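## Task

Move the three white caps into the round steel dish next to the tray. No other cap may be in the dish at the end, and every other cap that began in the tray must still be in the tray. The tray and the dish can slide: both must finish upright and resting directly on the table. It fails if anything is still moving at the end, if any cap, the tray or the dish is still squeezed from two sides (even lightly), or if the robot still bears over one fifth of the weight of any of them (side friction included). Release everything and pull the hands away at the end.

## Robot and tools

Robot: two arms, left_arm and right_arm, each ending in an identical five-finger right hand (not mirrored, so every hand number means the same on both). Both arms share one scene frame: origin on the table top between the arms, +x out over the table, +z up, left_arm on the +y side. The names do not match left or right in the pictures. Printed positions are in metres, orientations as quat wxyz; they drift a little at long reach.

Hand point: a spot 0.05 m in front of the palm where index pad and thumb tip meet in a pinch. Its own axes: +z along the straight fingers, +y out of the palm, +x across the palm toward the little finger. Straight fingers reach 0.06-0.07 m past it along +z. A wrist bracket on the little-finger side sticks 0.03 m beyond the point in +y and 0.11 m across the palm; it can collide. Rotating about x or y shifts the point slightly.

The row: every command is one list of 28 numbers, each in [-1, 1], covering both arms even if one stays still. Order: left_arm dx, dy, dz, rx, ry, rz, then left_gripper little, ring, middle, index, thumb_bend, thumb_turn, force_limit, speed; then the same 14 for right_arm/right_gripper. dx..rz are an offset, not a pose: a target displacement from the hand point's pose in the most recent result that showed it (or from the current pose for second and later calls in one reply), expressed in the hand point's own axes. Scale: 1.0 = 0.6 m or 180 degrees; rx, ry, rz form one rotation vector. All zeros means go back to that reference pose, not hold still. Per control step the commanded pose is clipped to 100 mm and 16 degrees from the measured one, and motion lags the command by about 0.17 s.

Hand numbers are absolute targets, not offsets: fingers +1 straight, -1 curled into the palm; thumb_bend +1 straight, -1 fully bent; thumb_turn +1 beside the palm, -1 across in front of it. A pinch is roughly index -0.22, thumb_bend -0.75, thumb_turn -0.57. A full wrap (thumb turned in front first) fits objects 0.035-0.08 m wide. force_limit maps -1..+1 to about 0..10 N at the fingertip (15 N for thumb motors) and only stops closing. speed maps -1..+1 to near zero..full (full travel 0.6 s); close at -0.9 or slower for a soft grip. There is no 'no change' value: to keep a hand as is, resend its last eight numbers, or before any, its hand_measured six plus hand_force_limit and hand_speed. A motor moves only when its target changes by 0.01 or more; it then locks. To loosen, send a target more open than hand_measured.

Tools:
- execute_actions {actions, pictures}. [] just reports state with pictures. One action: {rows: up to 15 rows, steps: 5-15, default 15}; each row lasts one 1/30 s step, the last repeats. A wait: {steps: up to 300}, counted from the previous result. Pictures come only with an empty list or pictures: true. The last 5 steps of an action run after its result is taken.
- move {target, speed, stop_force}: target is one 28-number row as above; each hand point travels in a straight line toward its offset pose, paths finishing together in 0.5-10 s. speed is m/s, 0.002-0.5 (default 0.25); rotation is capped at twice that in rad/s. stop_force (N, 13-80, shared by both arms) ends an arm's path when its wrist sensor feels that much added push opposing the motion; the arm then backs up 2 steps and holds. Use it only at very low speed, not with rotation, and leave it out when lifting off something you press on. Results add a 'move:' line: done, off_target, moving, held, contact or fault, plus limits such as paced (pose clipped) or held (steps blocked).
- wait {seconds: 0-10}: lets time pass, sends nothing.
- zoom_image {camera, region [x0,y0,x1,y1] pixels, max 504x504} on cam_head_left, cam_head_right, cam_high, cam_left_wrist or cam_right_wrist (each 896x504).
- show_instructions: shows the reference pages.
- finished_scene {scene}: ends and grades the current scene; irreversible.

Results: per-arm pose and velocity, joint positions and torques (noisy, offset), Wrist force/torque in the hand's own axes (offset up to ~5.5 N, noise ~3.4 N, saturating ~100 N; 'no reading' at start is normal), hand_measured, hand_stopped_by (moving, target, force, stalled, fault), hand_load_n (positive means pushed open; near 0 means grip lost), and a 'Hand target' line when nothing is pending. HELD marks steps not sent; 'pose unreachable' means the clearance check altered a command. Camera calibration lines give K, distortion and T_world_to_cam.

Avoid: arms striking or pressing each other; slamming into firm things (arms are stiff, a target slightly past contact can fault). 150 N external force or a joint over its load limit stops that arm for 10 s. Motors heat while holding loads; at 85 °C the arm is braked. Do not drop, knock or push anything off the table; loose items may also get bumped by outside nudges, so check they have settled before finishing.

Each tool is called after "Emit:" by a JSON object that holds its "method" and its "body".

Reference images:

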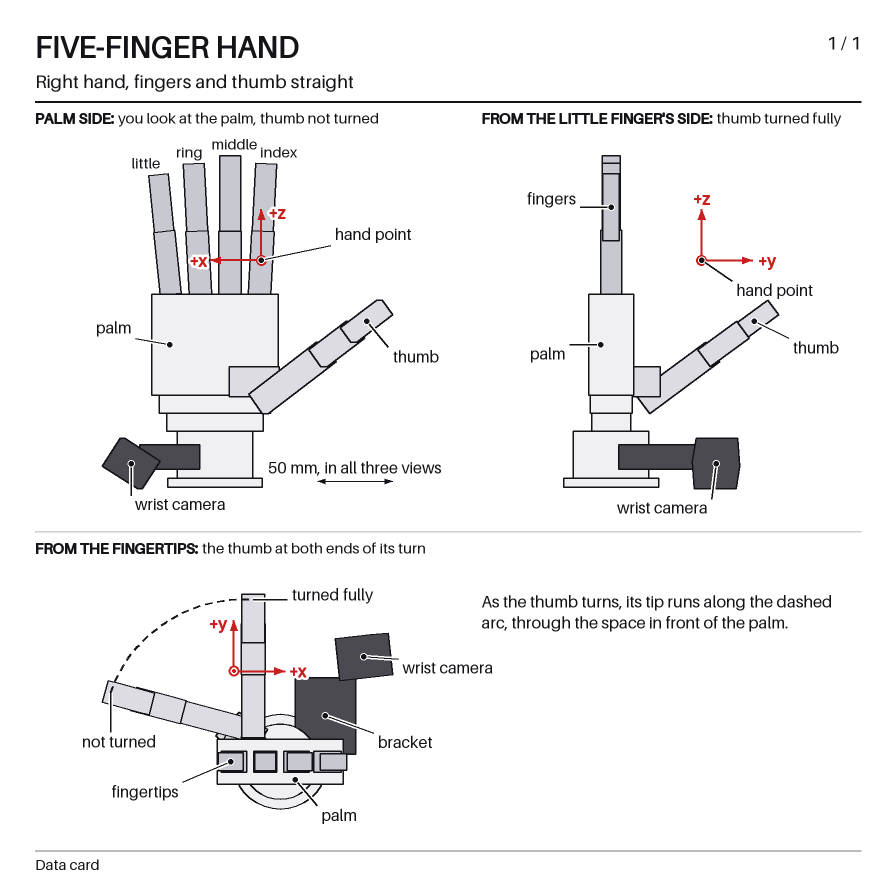

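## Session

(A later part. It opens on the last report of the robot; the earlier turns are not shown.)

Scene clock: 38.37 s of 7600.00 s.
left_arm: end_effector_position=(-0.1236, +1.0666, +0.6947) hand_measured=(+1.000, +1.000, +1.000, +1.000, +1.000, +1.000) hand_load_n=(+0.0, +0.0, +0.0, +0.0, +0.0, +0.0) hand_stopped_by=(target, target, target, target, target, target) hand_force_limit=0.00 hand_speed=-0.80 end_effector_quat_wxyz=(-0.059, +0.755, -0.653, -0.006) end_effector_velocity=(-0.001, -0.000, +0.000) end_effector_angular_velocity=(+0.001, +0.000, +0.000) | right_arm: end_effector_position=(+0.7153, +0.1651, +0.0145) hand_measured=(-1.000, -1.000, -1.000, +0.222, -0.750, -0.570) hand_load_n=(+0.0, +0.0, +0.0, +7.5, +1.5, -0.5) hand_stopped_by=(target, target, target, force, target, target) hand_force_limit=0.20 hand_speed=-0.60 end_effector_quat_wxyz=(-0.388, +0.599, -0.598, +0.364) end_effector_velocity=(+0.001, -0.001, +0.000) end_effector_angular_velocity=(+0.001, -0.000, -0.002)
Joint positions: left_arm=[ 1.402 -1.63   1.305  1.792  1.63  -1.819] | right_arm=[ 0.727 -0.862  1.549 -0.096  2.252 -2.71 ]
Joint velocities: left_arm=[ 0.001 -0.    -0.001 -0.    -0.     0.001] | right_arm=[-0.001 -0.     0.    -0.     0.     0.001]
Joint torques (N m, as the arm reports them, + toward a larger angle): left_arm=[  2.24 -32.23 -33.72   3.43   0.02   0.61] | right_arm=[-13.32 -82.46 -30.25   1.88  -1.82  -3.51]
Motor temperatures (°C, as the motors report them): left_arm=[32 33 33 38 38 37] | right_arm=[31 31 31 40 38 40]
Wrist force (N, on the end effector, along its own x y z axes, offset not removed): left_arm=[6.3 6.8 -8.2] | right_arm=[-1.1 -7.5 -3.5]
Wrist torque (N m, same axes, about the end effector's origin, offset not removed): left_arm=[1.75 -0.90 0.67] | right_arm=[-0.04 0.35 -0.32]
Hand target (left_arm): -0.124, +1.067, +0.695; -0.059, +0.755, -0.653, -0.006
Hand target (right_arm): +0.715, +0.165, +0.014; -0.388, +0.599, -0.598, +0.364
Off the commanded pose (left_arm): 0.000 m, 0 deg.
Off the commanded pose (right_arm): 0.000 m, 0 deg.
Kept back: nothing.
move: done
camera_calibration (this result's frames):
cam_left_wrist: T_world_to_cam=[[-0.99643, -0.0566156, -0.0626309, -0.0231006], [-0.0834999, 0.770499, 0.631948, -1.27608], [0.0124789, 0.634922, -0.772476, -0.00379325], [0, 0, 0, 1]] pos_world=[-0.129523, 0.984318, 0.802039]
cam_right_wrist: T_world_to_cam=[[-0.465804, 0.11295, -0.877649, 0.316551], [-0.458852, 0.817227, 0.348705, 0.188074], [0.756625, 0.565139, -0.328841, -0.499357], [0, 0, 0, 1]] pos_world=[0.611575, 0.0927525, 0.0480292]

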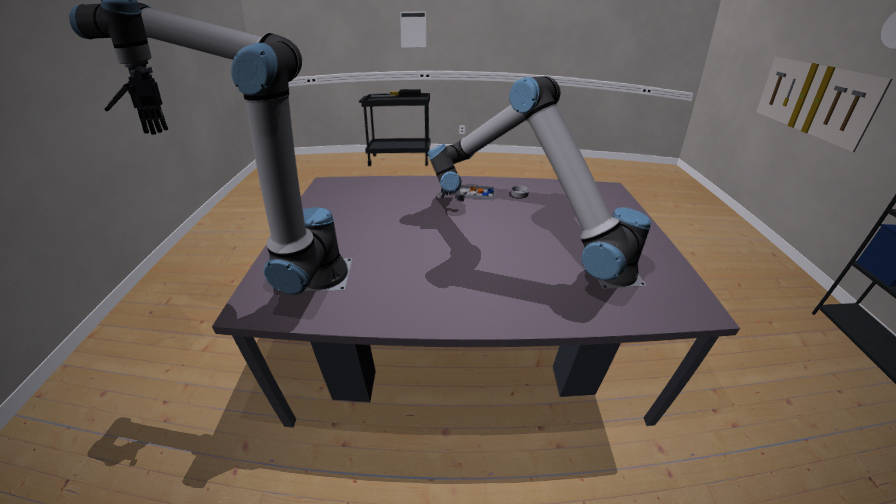

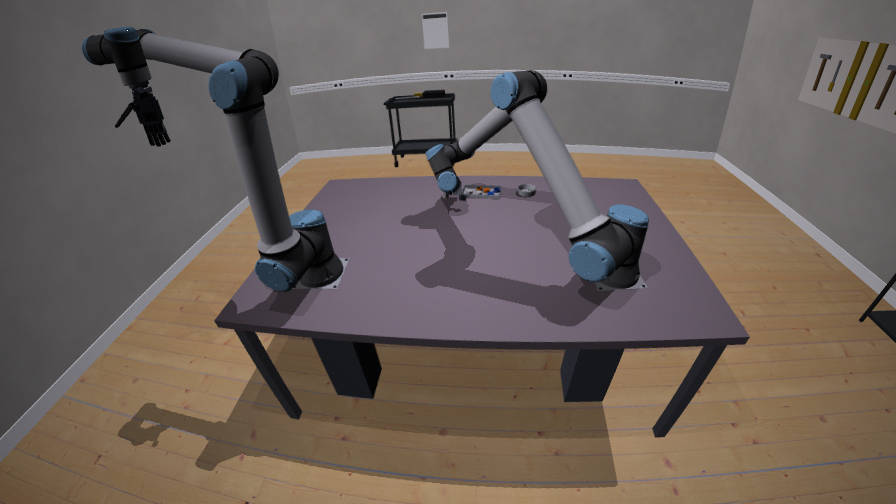

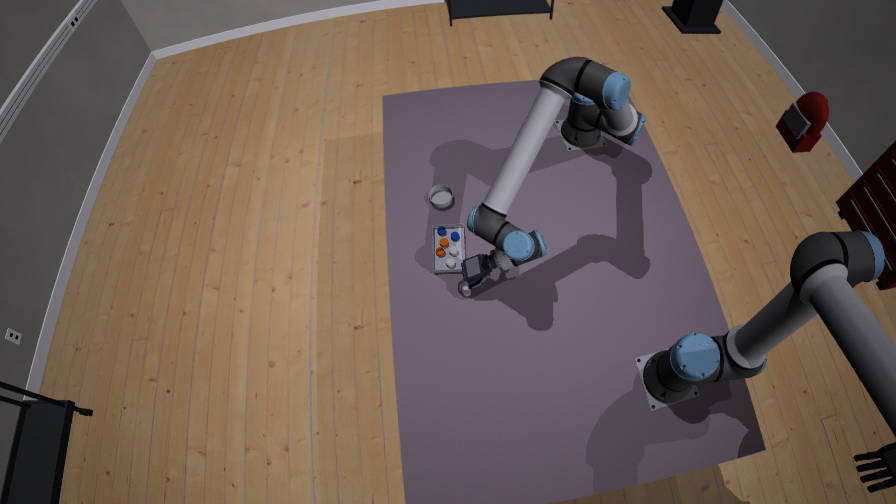

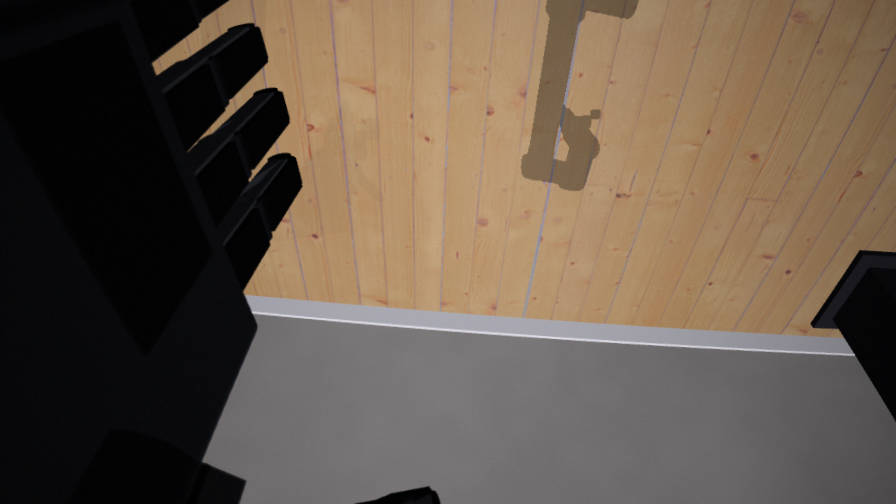

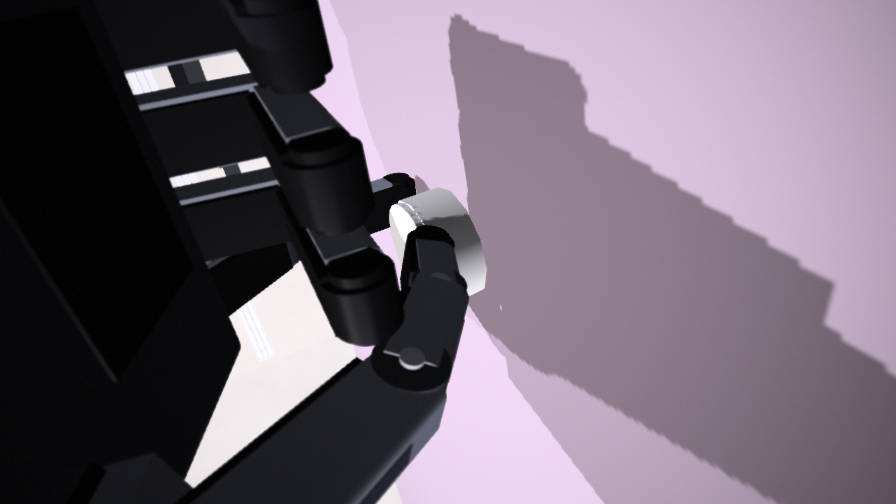

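Emit:
{"method": "move", "body": {"target": [0,0,0,0,0,0,1,1,1,1,1,1,0,-0.8, 0,-0.004,-0.002,0,0,0,-1,-1,-1,-0.35,-0.75,-0.57,0.5,-0.8], "speed": 0.005}}

Emit:
{"method": "move", "body": {"target": [0,0,0,0,0,0,1,1,1,1,1,1,0,-0.8, 0,-0.09,-0.042,0,0,0,-1,-1,-1,-0.35,-0.75,-0.57,0.5,-0.8], "speed": 0.08}}

Scene clock: 39.37 s of 7600.00 s.
left_arm: end_effector_position=(-0.1236, +1.0666, +0.6947) hand_measured=(+1.000, +1.000, +1.000, +1.000, +1.000, +1.000) hand_load_n=(+0.0, +0.0, +0.0, +0.0, +0.0, +0.0) hand_stopped_by=(target, target, target, target, target, target) hand_force_limit=0.00 hand_speed=-0.80 end_effector_quat_wxyz=(-0.059, +0.755, -0.653, -0.006) end_effector_velocity=(-0.000, -0.001, +0.000) end_effector_angular_velocity=(+0.001, -0.000, +0.000) | right_arm: end_effector_position=(+0.7153, +0.1651, +0.0172) hand_measured=(-1.000, -1.000, -1.000, +0.220, -0.750, -0.570) hand_load_n=(+0.0, +0.0, +0.0, +0.0, +0.0, +0.0) hand_stopped_by=(target, target, target, force, target, target) hand_force_limit=0.50 hand_speed=-0.80 end_effector_quat_wxyz=(-0.388, +0.599, -0.598, +0.364) end_effector_velocity=(-0.000, +0.000, +0.000) end_effector_angular_velocity=(+0.000, +0.000, +0.001)
Joint positions: left_arm=[ 1.402 -1.63   1.305  1.792  1.63  -1.819] | right_arm=[ 0.727 -0.865  1.548 -0.093  2.252 -2.71 ]
Joint velocities: left_arm=[ 0.001 -0.001 -0.     0.    -0.     0.   ] | right_arm=[ 0.001 -0.    -0.     0.001 -0.     0.   ]
Joint torques (N m, as the arm reports them, + toward a larger angle): left_arm=[  2.62 -32.5  -34.25   3.75  -0.04   0.84] | right_arm=[-18.96 -92.21 -38.24   3.75  -1.75  -4.17]
Motor temperatures (°C, as the motors report them): left_arm=[32 33 33 38 38 37] | right_arm=[31 31 31 40 38 40]
Wrist force (N, on the end effector, along its own x y z axes, offset not removed): left_arm=[2.4 3.3 -5.2] | right_arm=[-1.7 -1.3 -0.7]
Wrist torque (N m, same axes, about the end effector's origin, offset not removed): left_arm=[1.10 -0.53 0.46] | right_arm=[-0.19 0.53 -0.43]
Hand target (left_arm): -0.124, +1.067, +0.695; -0.059, +0.755, -0.653, -0.006
Hand target (right_arm): +0.715, +0.165, +0.017; -0.388, +0.599, -0.598, +0.364
Off the commanded pose (left_arm): 0.000 m, 0 deg.
Off the commanded pose (right_arm): 0.000 m, 0 deg.
Kept back: nothing.
move: done
camera_calibration (this result's frames):
cam_left_wrist: T_world_to_cam=[[-0.99643, -0.0566157, -0.0626309, -0.0231006], [-0.0834999, 0.770499, 0.631948, -1.27608], [0.0124788, 0.634922, -0.772476, -0.00379335], [0, 0, 0, 1]] pos_world=[-0.129523, 0.984318, 0.802039]
cam_right_wrist: T_world_to_cam=[[-0.465818, 0.112947, -0.877642, 0.318838], [-0.458866, 0.817213, 0.348718, 0.18719], [0.756607, 0.56516, -0.328846, -0.498407], [0, 0, 0, 1]] pos_world=[0.611514, 0.0926942, 0.0506504]

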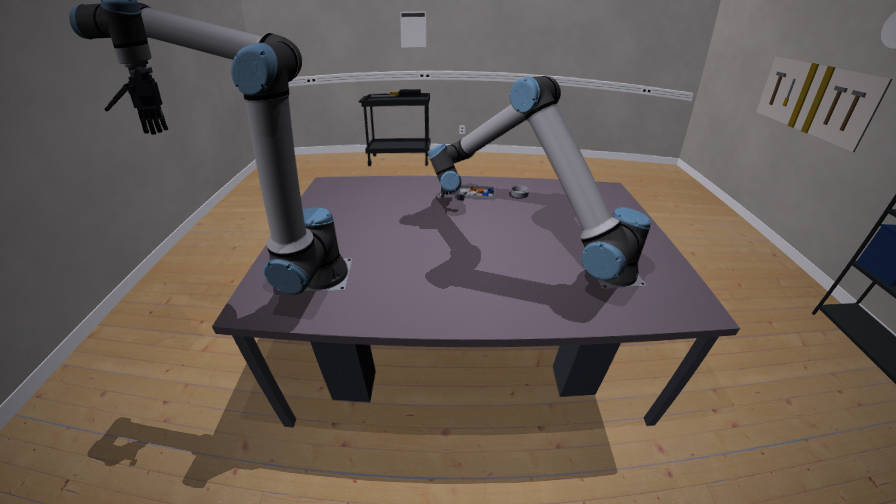

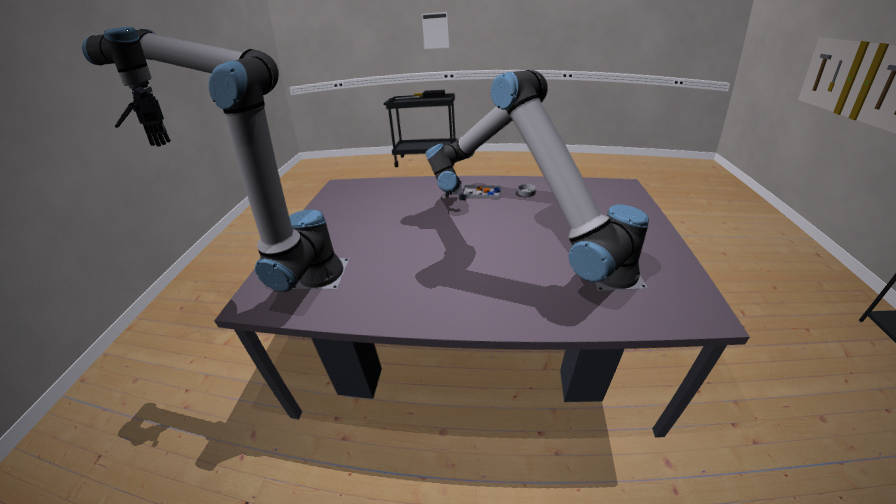

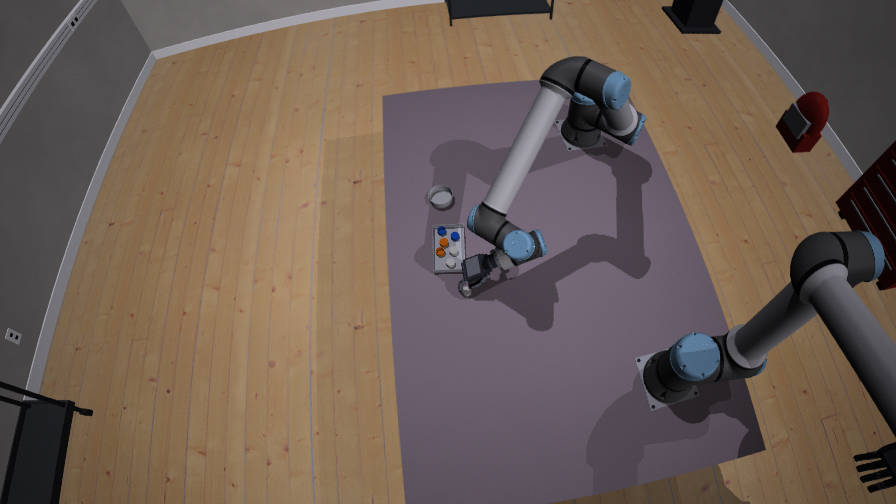

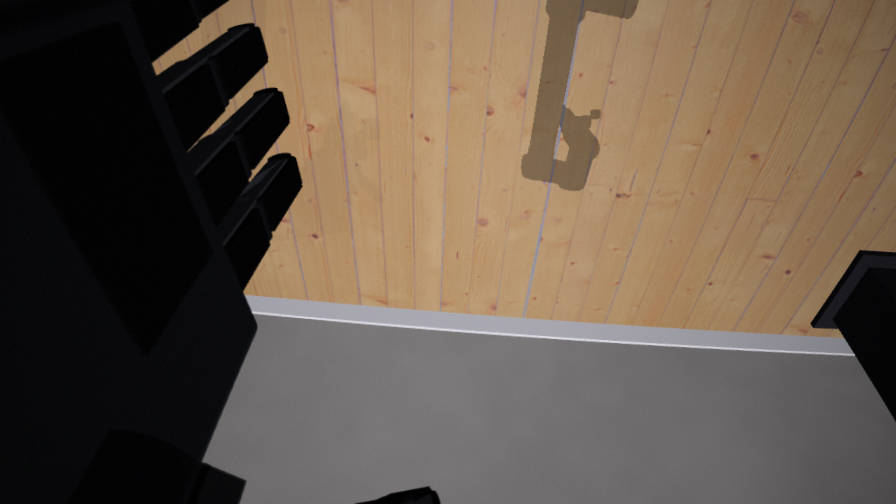

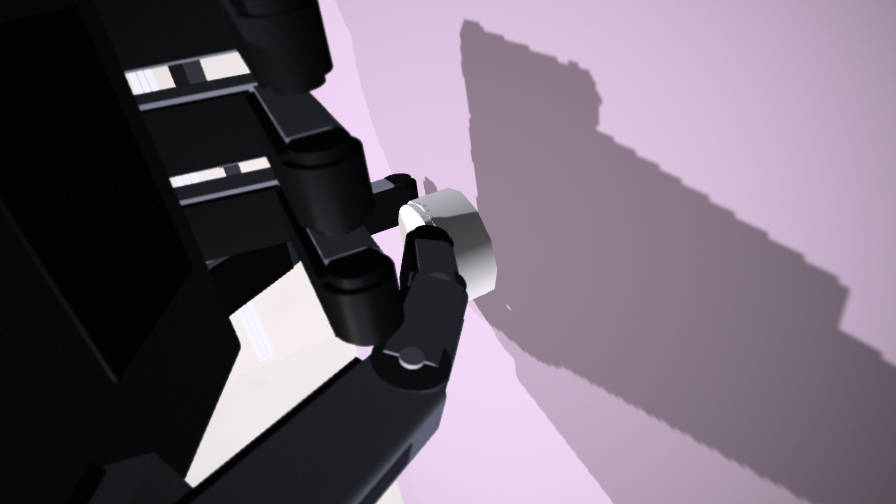

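Scene clock: 40.50 s of 7600.00 s.
left_arm: end_effector_position=(-0.1236, +1.0666, +0.6947) hand_measured=(+1.000, +1.000, +1.000, +1.000, +1.000, +1.000) hand_load_n=(+0.0, +0.0, +0.0, +0.0, +0.0, +0.0) hand_stopped_by=(target, target, target, target, target, target) hand_force_limit=0.00 hand_speed=-0.80 end_effector_quat_wxyz=(-0.059, +0.755, -0.653, -0.006) end_effector_velocity=(-0.001, -0.000, +0.001) end_effector_angular_velocity=(+0.001, -0.000, +0.001) | right_arm: end_effector_position=(+0.7161, +0.1635, +0.0765) hand_measured=(-1.000, -1.000, -1.000, +0.220, -0.750, -0.570) hand_load_n=(+0.0, +0.0, +0.0, +0.0, +0.0, +0.0) hand_stopped_by=(target, target, target, force, target, target) hand_force_limit=0.50 hand_speed=-0.80 end_effector_quat_wxyz=(-0.388, +0.599, -0.598, +0.364) end_effector_velocity=(+0.000, -0.001, +0.002) end_effector_angular_velocity=(-0.001, +0.000, -0.001)
Joint positions: left_arm=[ 1.402 -1.63   1.305  1.792  1.63  -1.819] | right_arm=[ 0.725 -0.924  1.528 -0.014  2.25  -2.711]
Joint velocities: left_arm=[ 0.001 -0.    -0.001  0.    -0.     0.   ] | right_arm=[-0.001 -0.002 -0.001  0.003  0.001 -0.001]
Joint torques (N m, as the arm reports them, + toward a larger angle): left_arm=[  0.88 -32.53 -34.65   3.27  -0.22   0.71] | right_arm=[-22.33 -96.9  -39.65   4.06  -1.8   -3.69]
Motor temperatures (°C, as the motors report them): left_arm=[32 33 33 38 38 37] | right_arm=[31 31 31 40 38 40]
Wrist force (N, on the end effector, along its own x y z axes, offset not removed): left_arm=[-2.5 0.5 -1.5] | right_arm=[-0.7 -1.2 -1.3]
Wrist torque (N m, same axes, about the end effector's origin, offset not removed): left_arm=[0.32 0.31 0.22] | right_arm=[-0.23 0.35 -0.36]
Hand target (left_arm): -0.124, +1.067, +0.695; -0.059, +0.755, -0.653, -0.006
Hand target (right_arm): +0.716, +0.163, +0.077; -0.388, +0.599, -0.598, +0.364
Off the commanded pose (left_arm): 0.000 m, 0 deg.
Off the commanded pose (right_arm): 0.000 m, 0 deg.
Kept back: nothing.
move: done
camera_calibration (this result's frames):
cam_left_wrist: T_world_to_cam=[[-0.99643, -0.0566158, -0.0626308, -0.0231006], [-0.0835, 0.770499, 0.631948, -1.27608], [0.0124787, 0.634922, -0.772476, -0.00379345], [0, 0, 0, 1]] pos_world=[-0.129523, 0.984318, 0.802039]
cam_right_wrist: T_world_to_cam=[[-0.46582, 0.112922, -0.877645, 0.371508], [-0.458876, 0.817215, 0.3487, 0.168136], [0.756601, 0.565162, -0.328859, -0.478575], [0, 0, 0, 1]] pos_world=[0.6123, 0.0911173, 0.11004]

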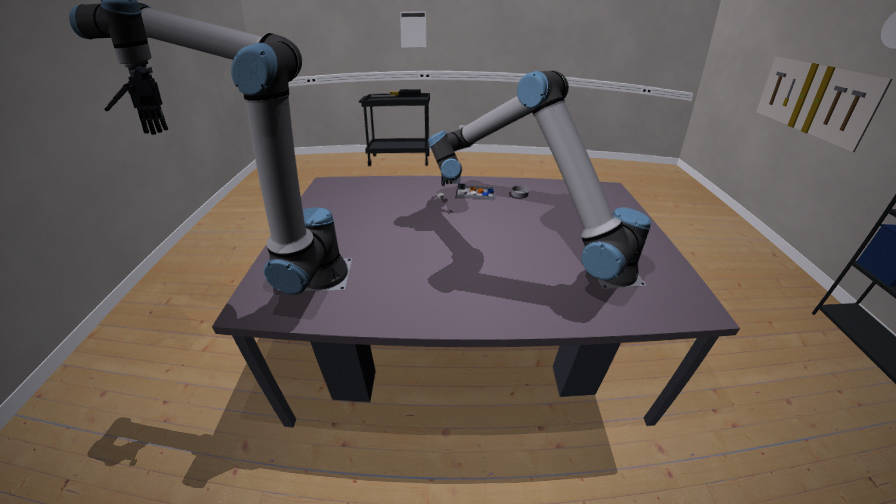

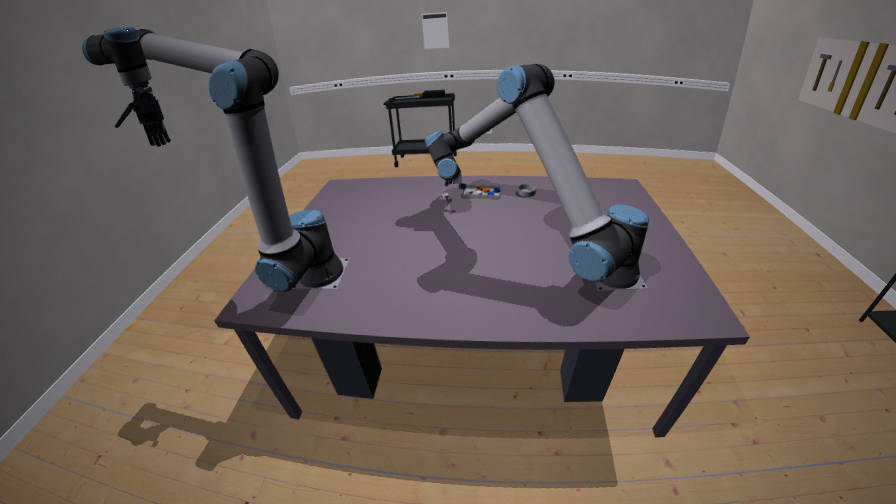

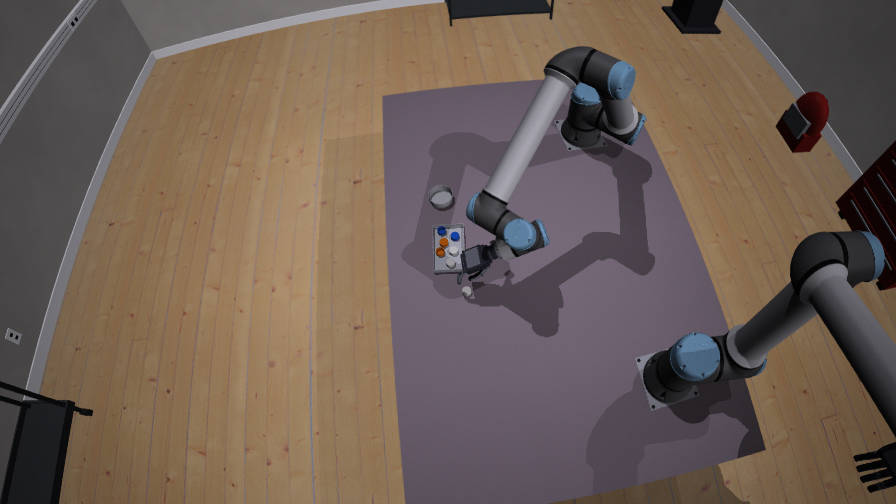

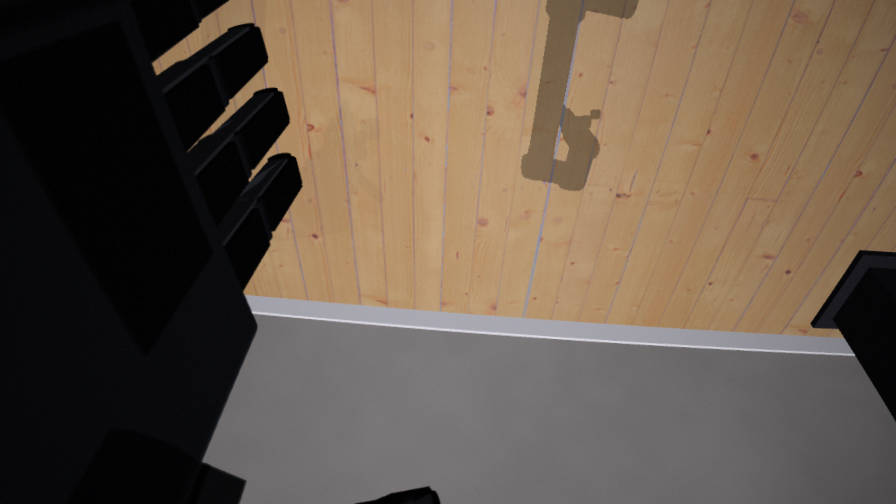

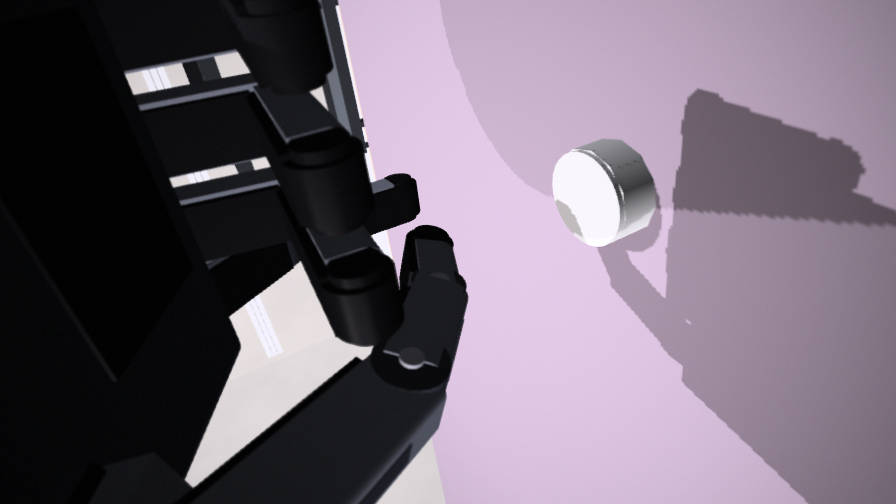

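Emit:
{"method": "move", "body": {"target": [0,0,0,0,0,0,1,1,1,1,1,1,0,-0.8, -0.005,0.078,0.033,0,0,0,-1,-1,-1,0.45,-0.4,-0.57,0.5,0], "speed": 0.05, "stop_force": 13}}

Emit:
{"method": "zoom_image", "body": {"camera": "cam_high", "region": [430, 250, 520, 310]}}

Scene clock: 42.20 s of 7600.00 s.
left_arm: end_effector_position=(-0.1236, +1.0666, +0.6947) hand_measured=(+1.000, +1.000, +1.000, +1.000, +1.000, +1.000) hand_load_n=(+0.0, +0.0, +0.0, +0.0, +0.0, +0.0) hand_stopped_by=(target, target, target, target, target, target) hand_force_limit=0.00 hand_speed=-0.80 end_effector_quat_wxyz=(-0.059, +0.755, -0.653, -0.006) end_effector_velocity=(+0.001, +0.001, -0.000) end_effector_angular_velocity=(+0.000, +0.000, -0.002) | right_arm: end_effector_position=(+0.7135, +0.1678, +0.0261) hand_measured=(-1.000, -1.000, -1.000, +0.450, -0.400, -0.570) hand_load_n=(+0.0, +0.0, +0.0, +0.0, +0.0, +0.0) hand_stopped_by=(target, target, target, target, target, target) hand_force_limit=0.50 hand_speed=0.00 end_effector_quat_wxyz=(-0.388, +0.599, -0.598, +0.364) end_effector_velocity=(-0.001, +0.000, -0.002) end_effector_angular_velocity=(-0.000, +0.000, +0.001)
Joint positions: left_arm=[ 1.402 -1.63   1.305  1.792  1.63  -1.819] | right_arm=[ 0.731 -0.871  1.542 -0.077  2.255 -2.707]
Joint velocities: left_arm=[-0.002  0.    -0.    -0.     0.     0.   ] | right_arm=[ 0.001  0.002  0.    -0.002  0.     0.   ]
Joint torques (N m, as the arm reports them, + toward a larger angle): left_arm=[  1.23 -33.07 -34.04   3.24  -0.1    0.71] | right_arm=[ 20.91 -66.16 -22.17  -0.89   4.11   4.21]
Motor temperatures (°C, as the motors report them): left_arm=[32 33 33 38 38 37] | right_arm=[31 31 31 40 38 40]
Wrist force (N, on the end effector, along its own x y z axes, offset not removed): left_arm=[0.4 6.4 -1.0] | right_arm=[-1.7 -1.2 -0.5]
Wrist torque (N m, same axes, about the end effector's origin, offset not removed): left_arm=[1.32 -0.24 0.64] | right_arm=[-0.27 0.48 -0.37]
Hand target (left_arm): -0.124, +1.067, +0.695; -0.059, +0.755, -0.653, -0.006
Hand target (right_arm): +0.713, +0.168, +0.026; -0.388, +0.599, -0.598, +0.364
Off the commanded pose (left_arm): 0.000 m, 0 deg.
Off the commanded pose (right_arm): 0.000 m, 0 deg.
Kept back: nothing.
move: done
camera_calibration (this result's frames):
cam_left_wrist: T_world_to_cam=[[-0.99643, -0.0566155, -0.0626308, -0.0231009], [-0.0834997, 0.770499, 0.631948, -1.27608], [0.0124789, 0.634922, -0.772476, -0.00379336], [0, 0, 0, 1]] pos_world=[-0.129523, 0.984318, 0.802039]
cam_right_wrist: T_world_to_cam=[[-0.465819, 0.112929, -0.877645, 0.325511], [-0.458874, 0.817214, 0.348705, 0.181055], [0.756603, 0.565162, -0.328853, -0.495658], [0, 0, 0, 1]] pos_world=[0.609727, 0.0954069, 0.0595493]

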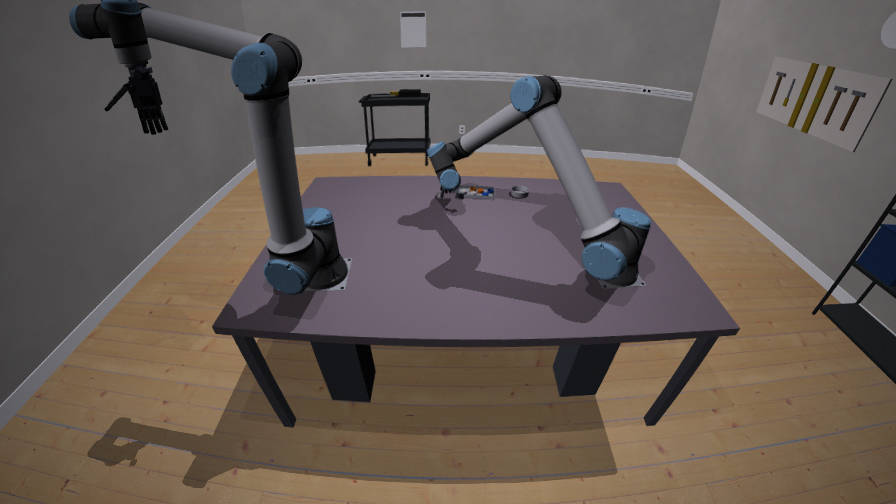

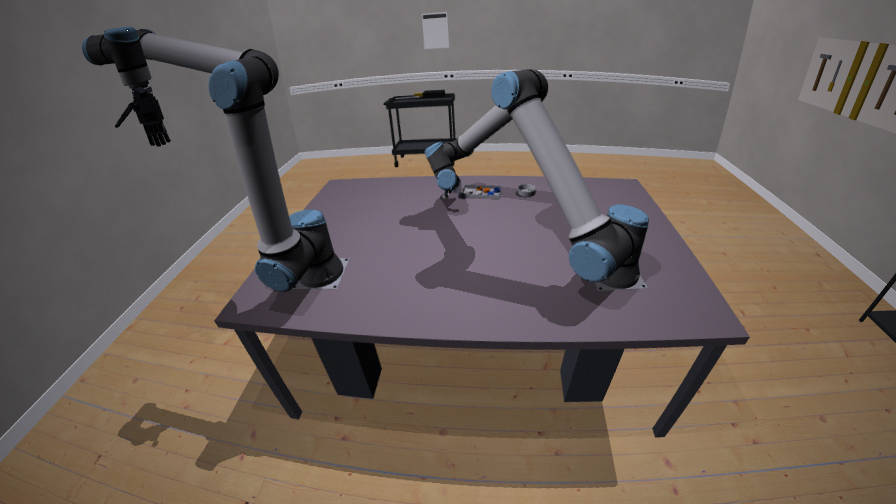

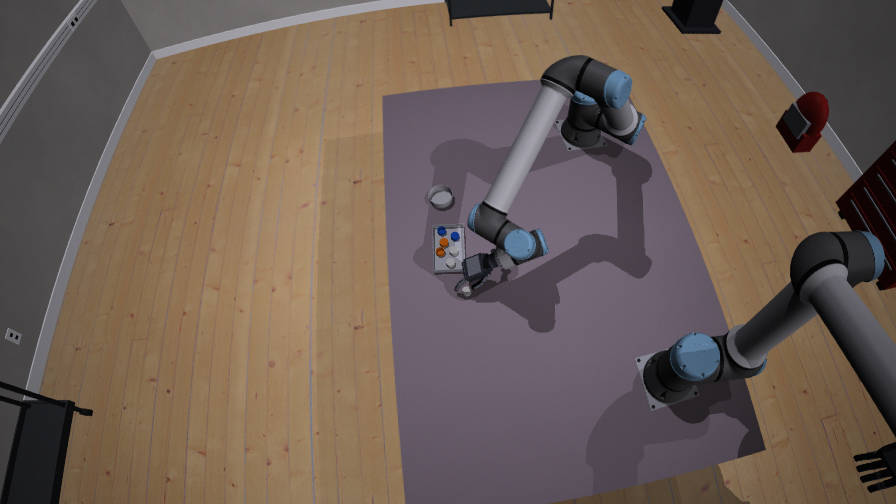

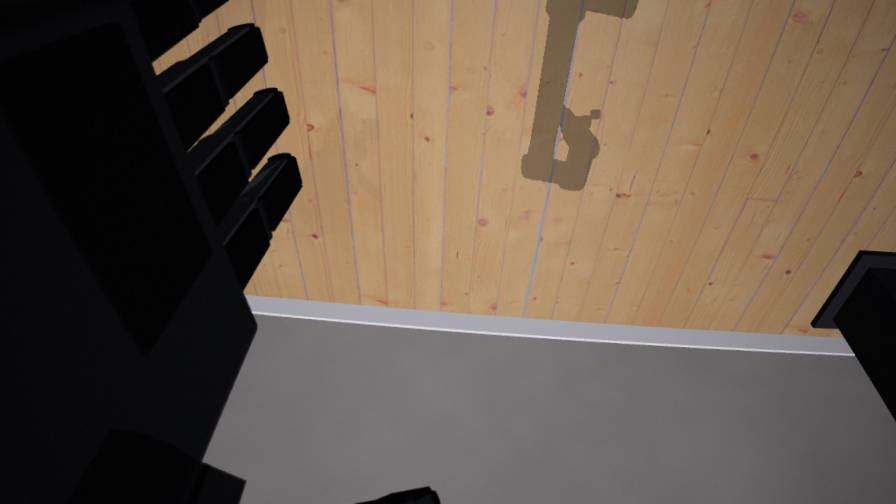

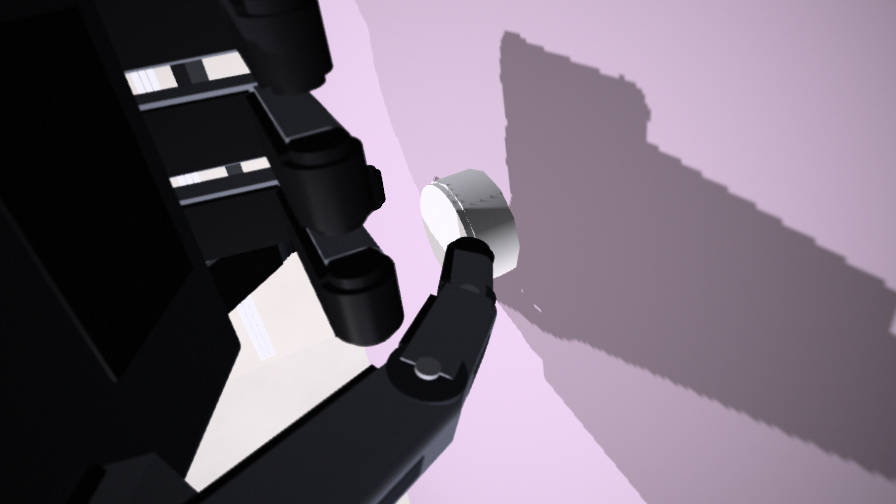

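Region (430, 250, 520, 310) of cam_high's 896x504 image, scaled by 5.600, with more detail than that image has.

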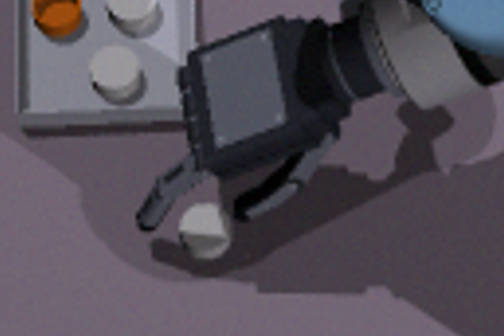

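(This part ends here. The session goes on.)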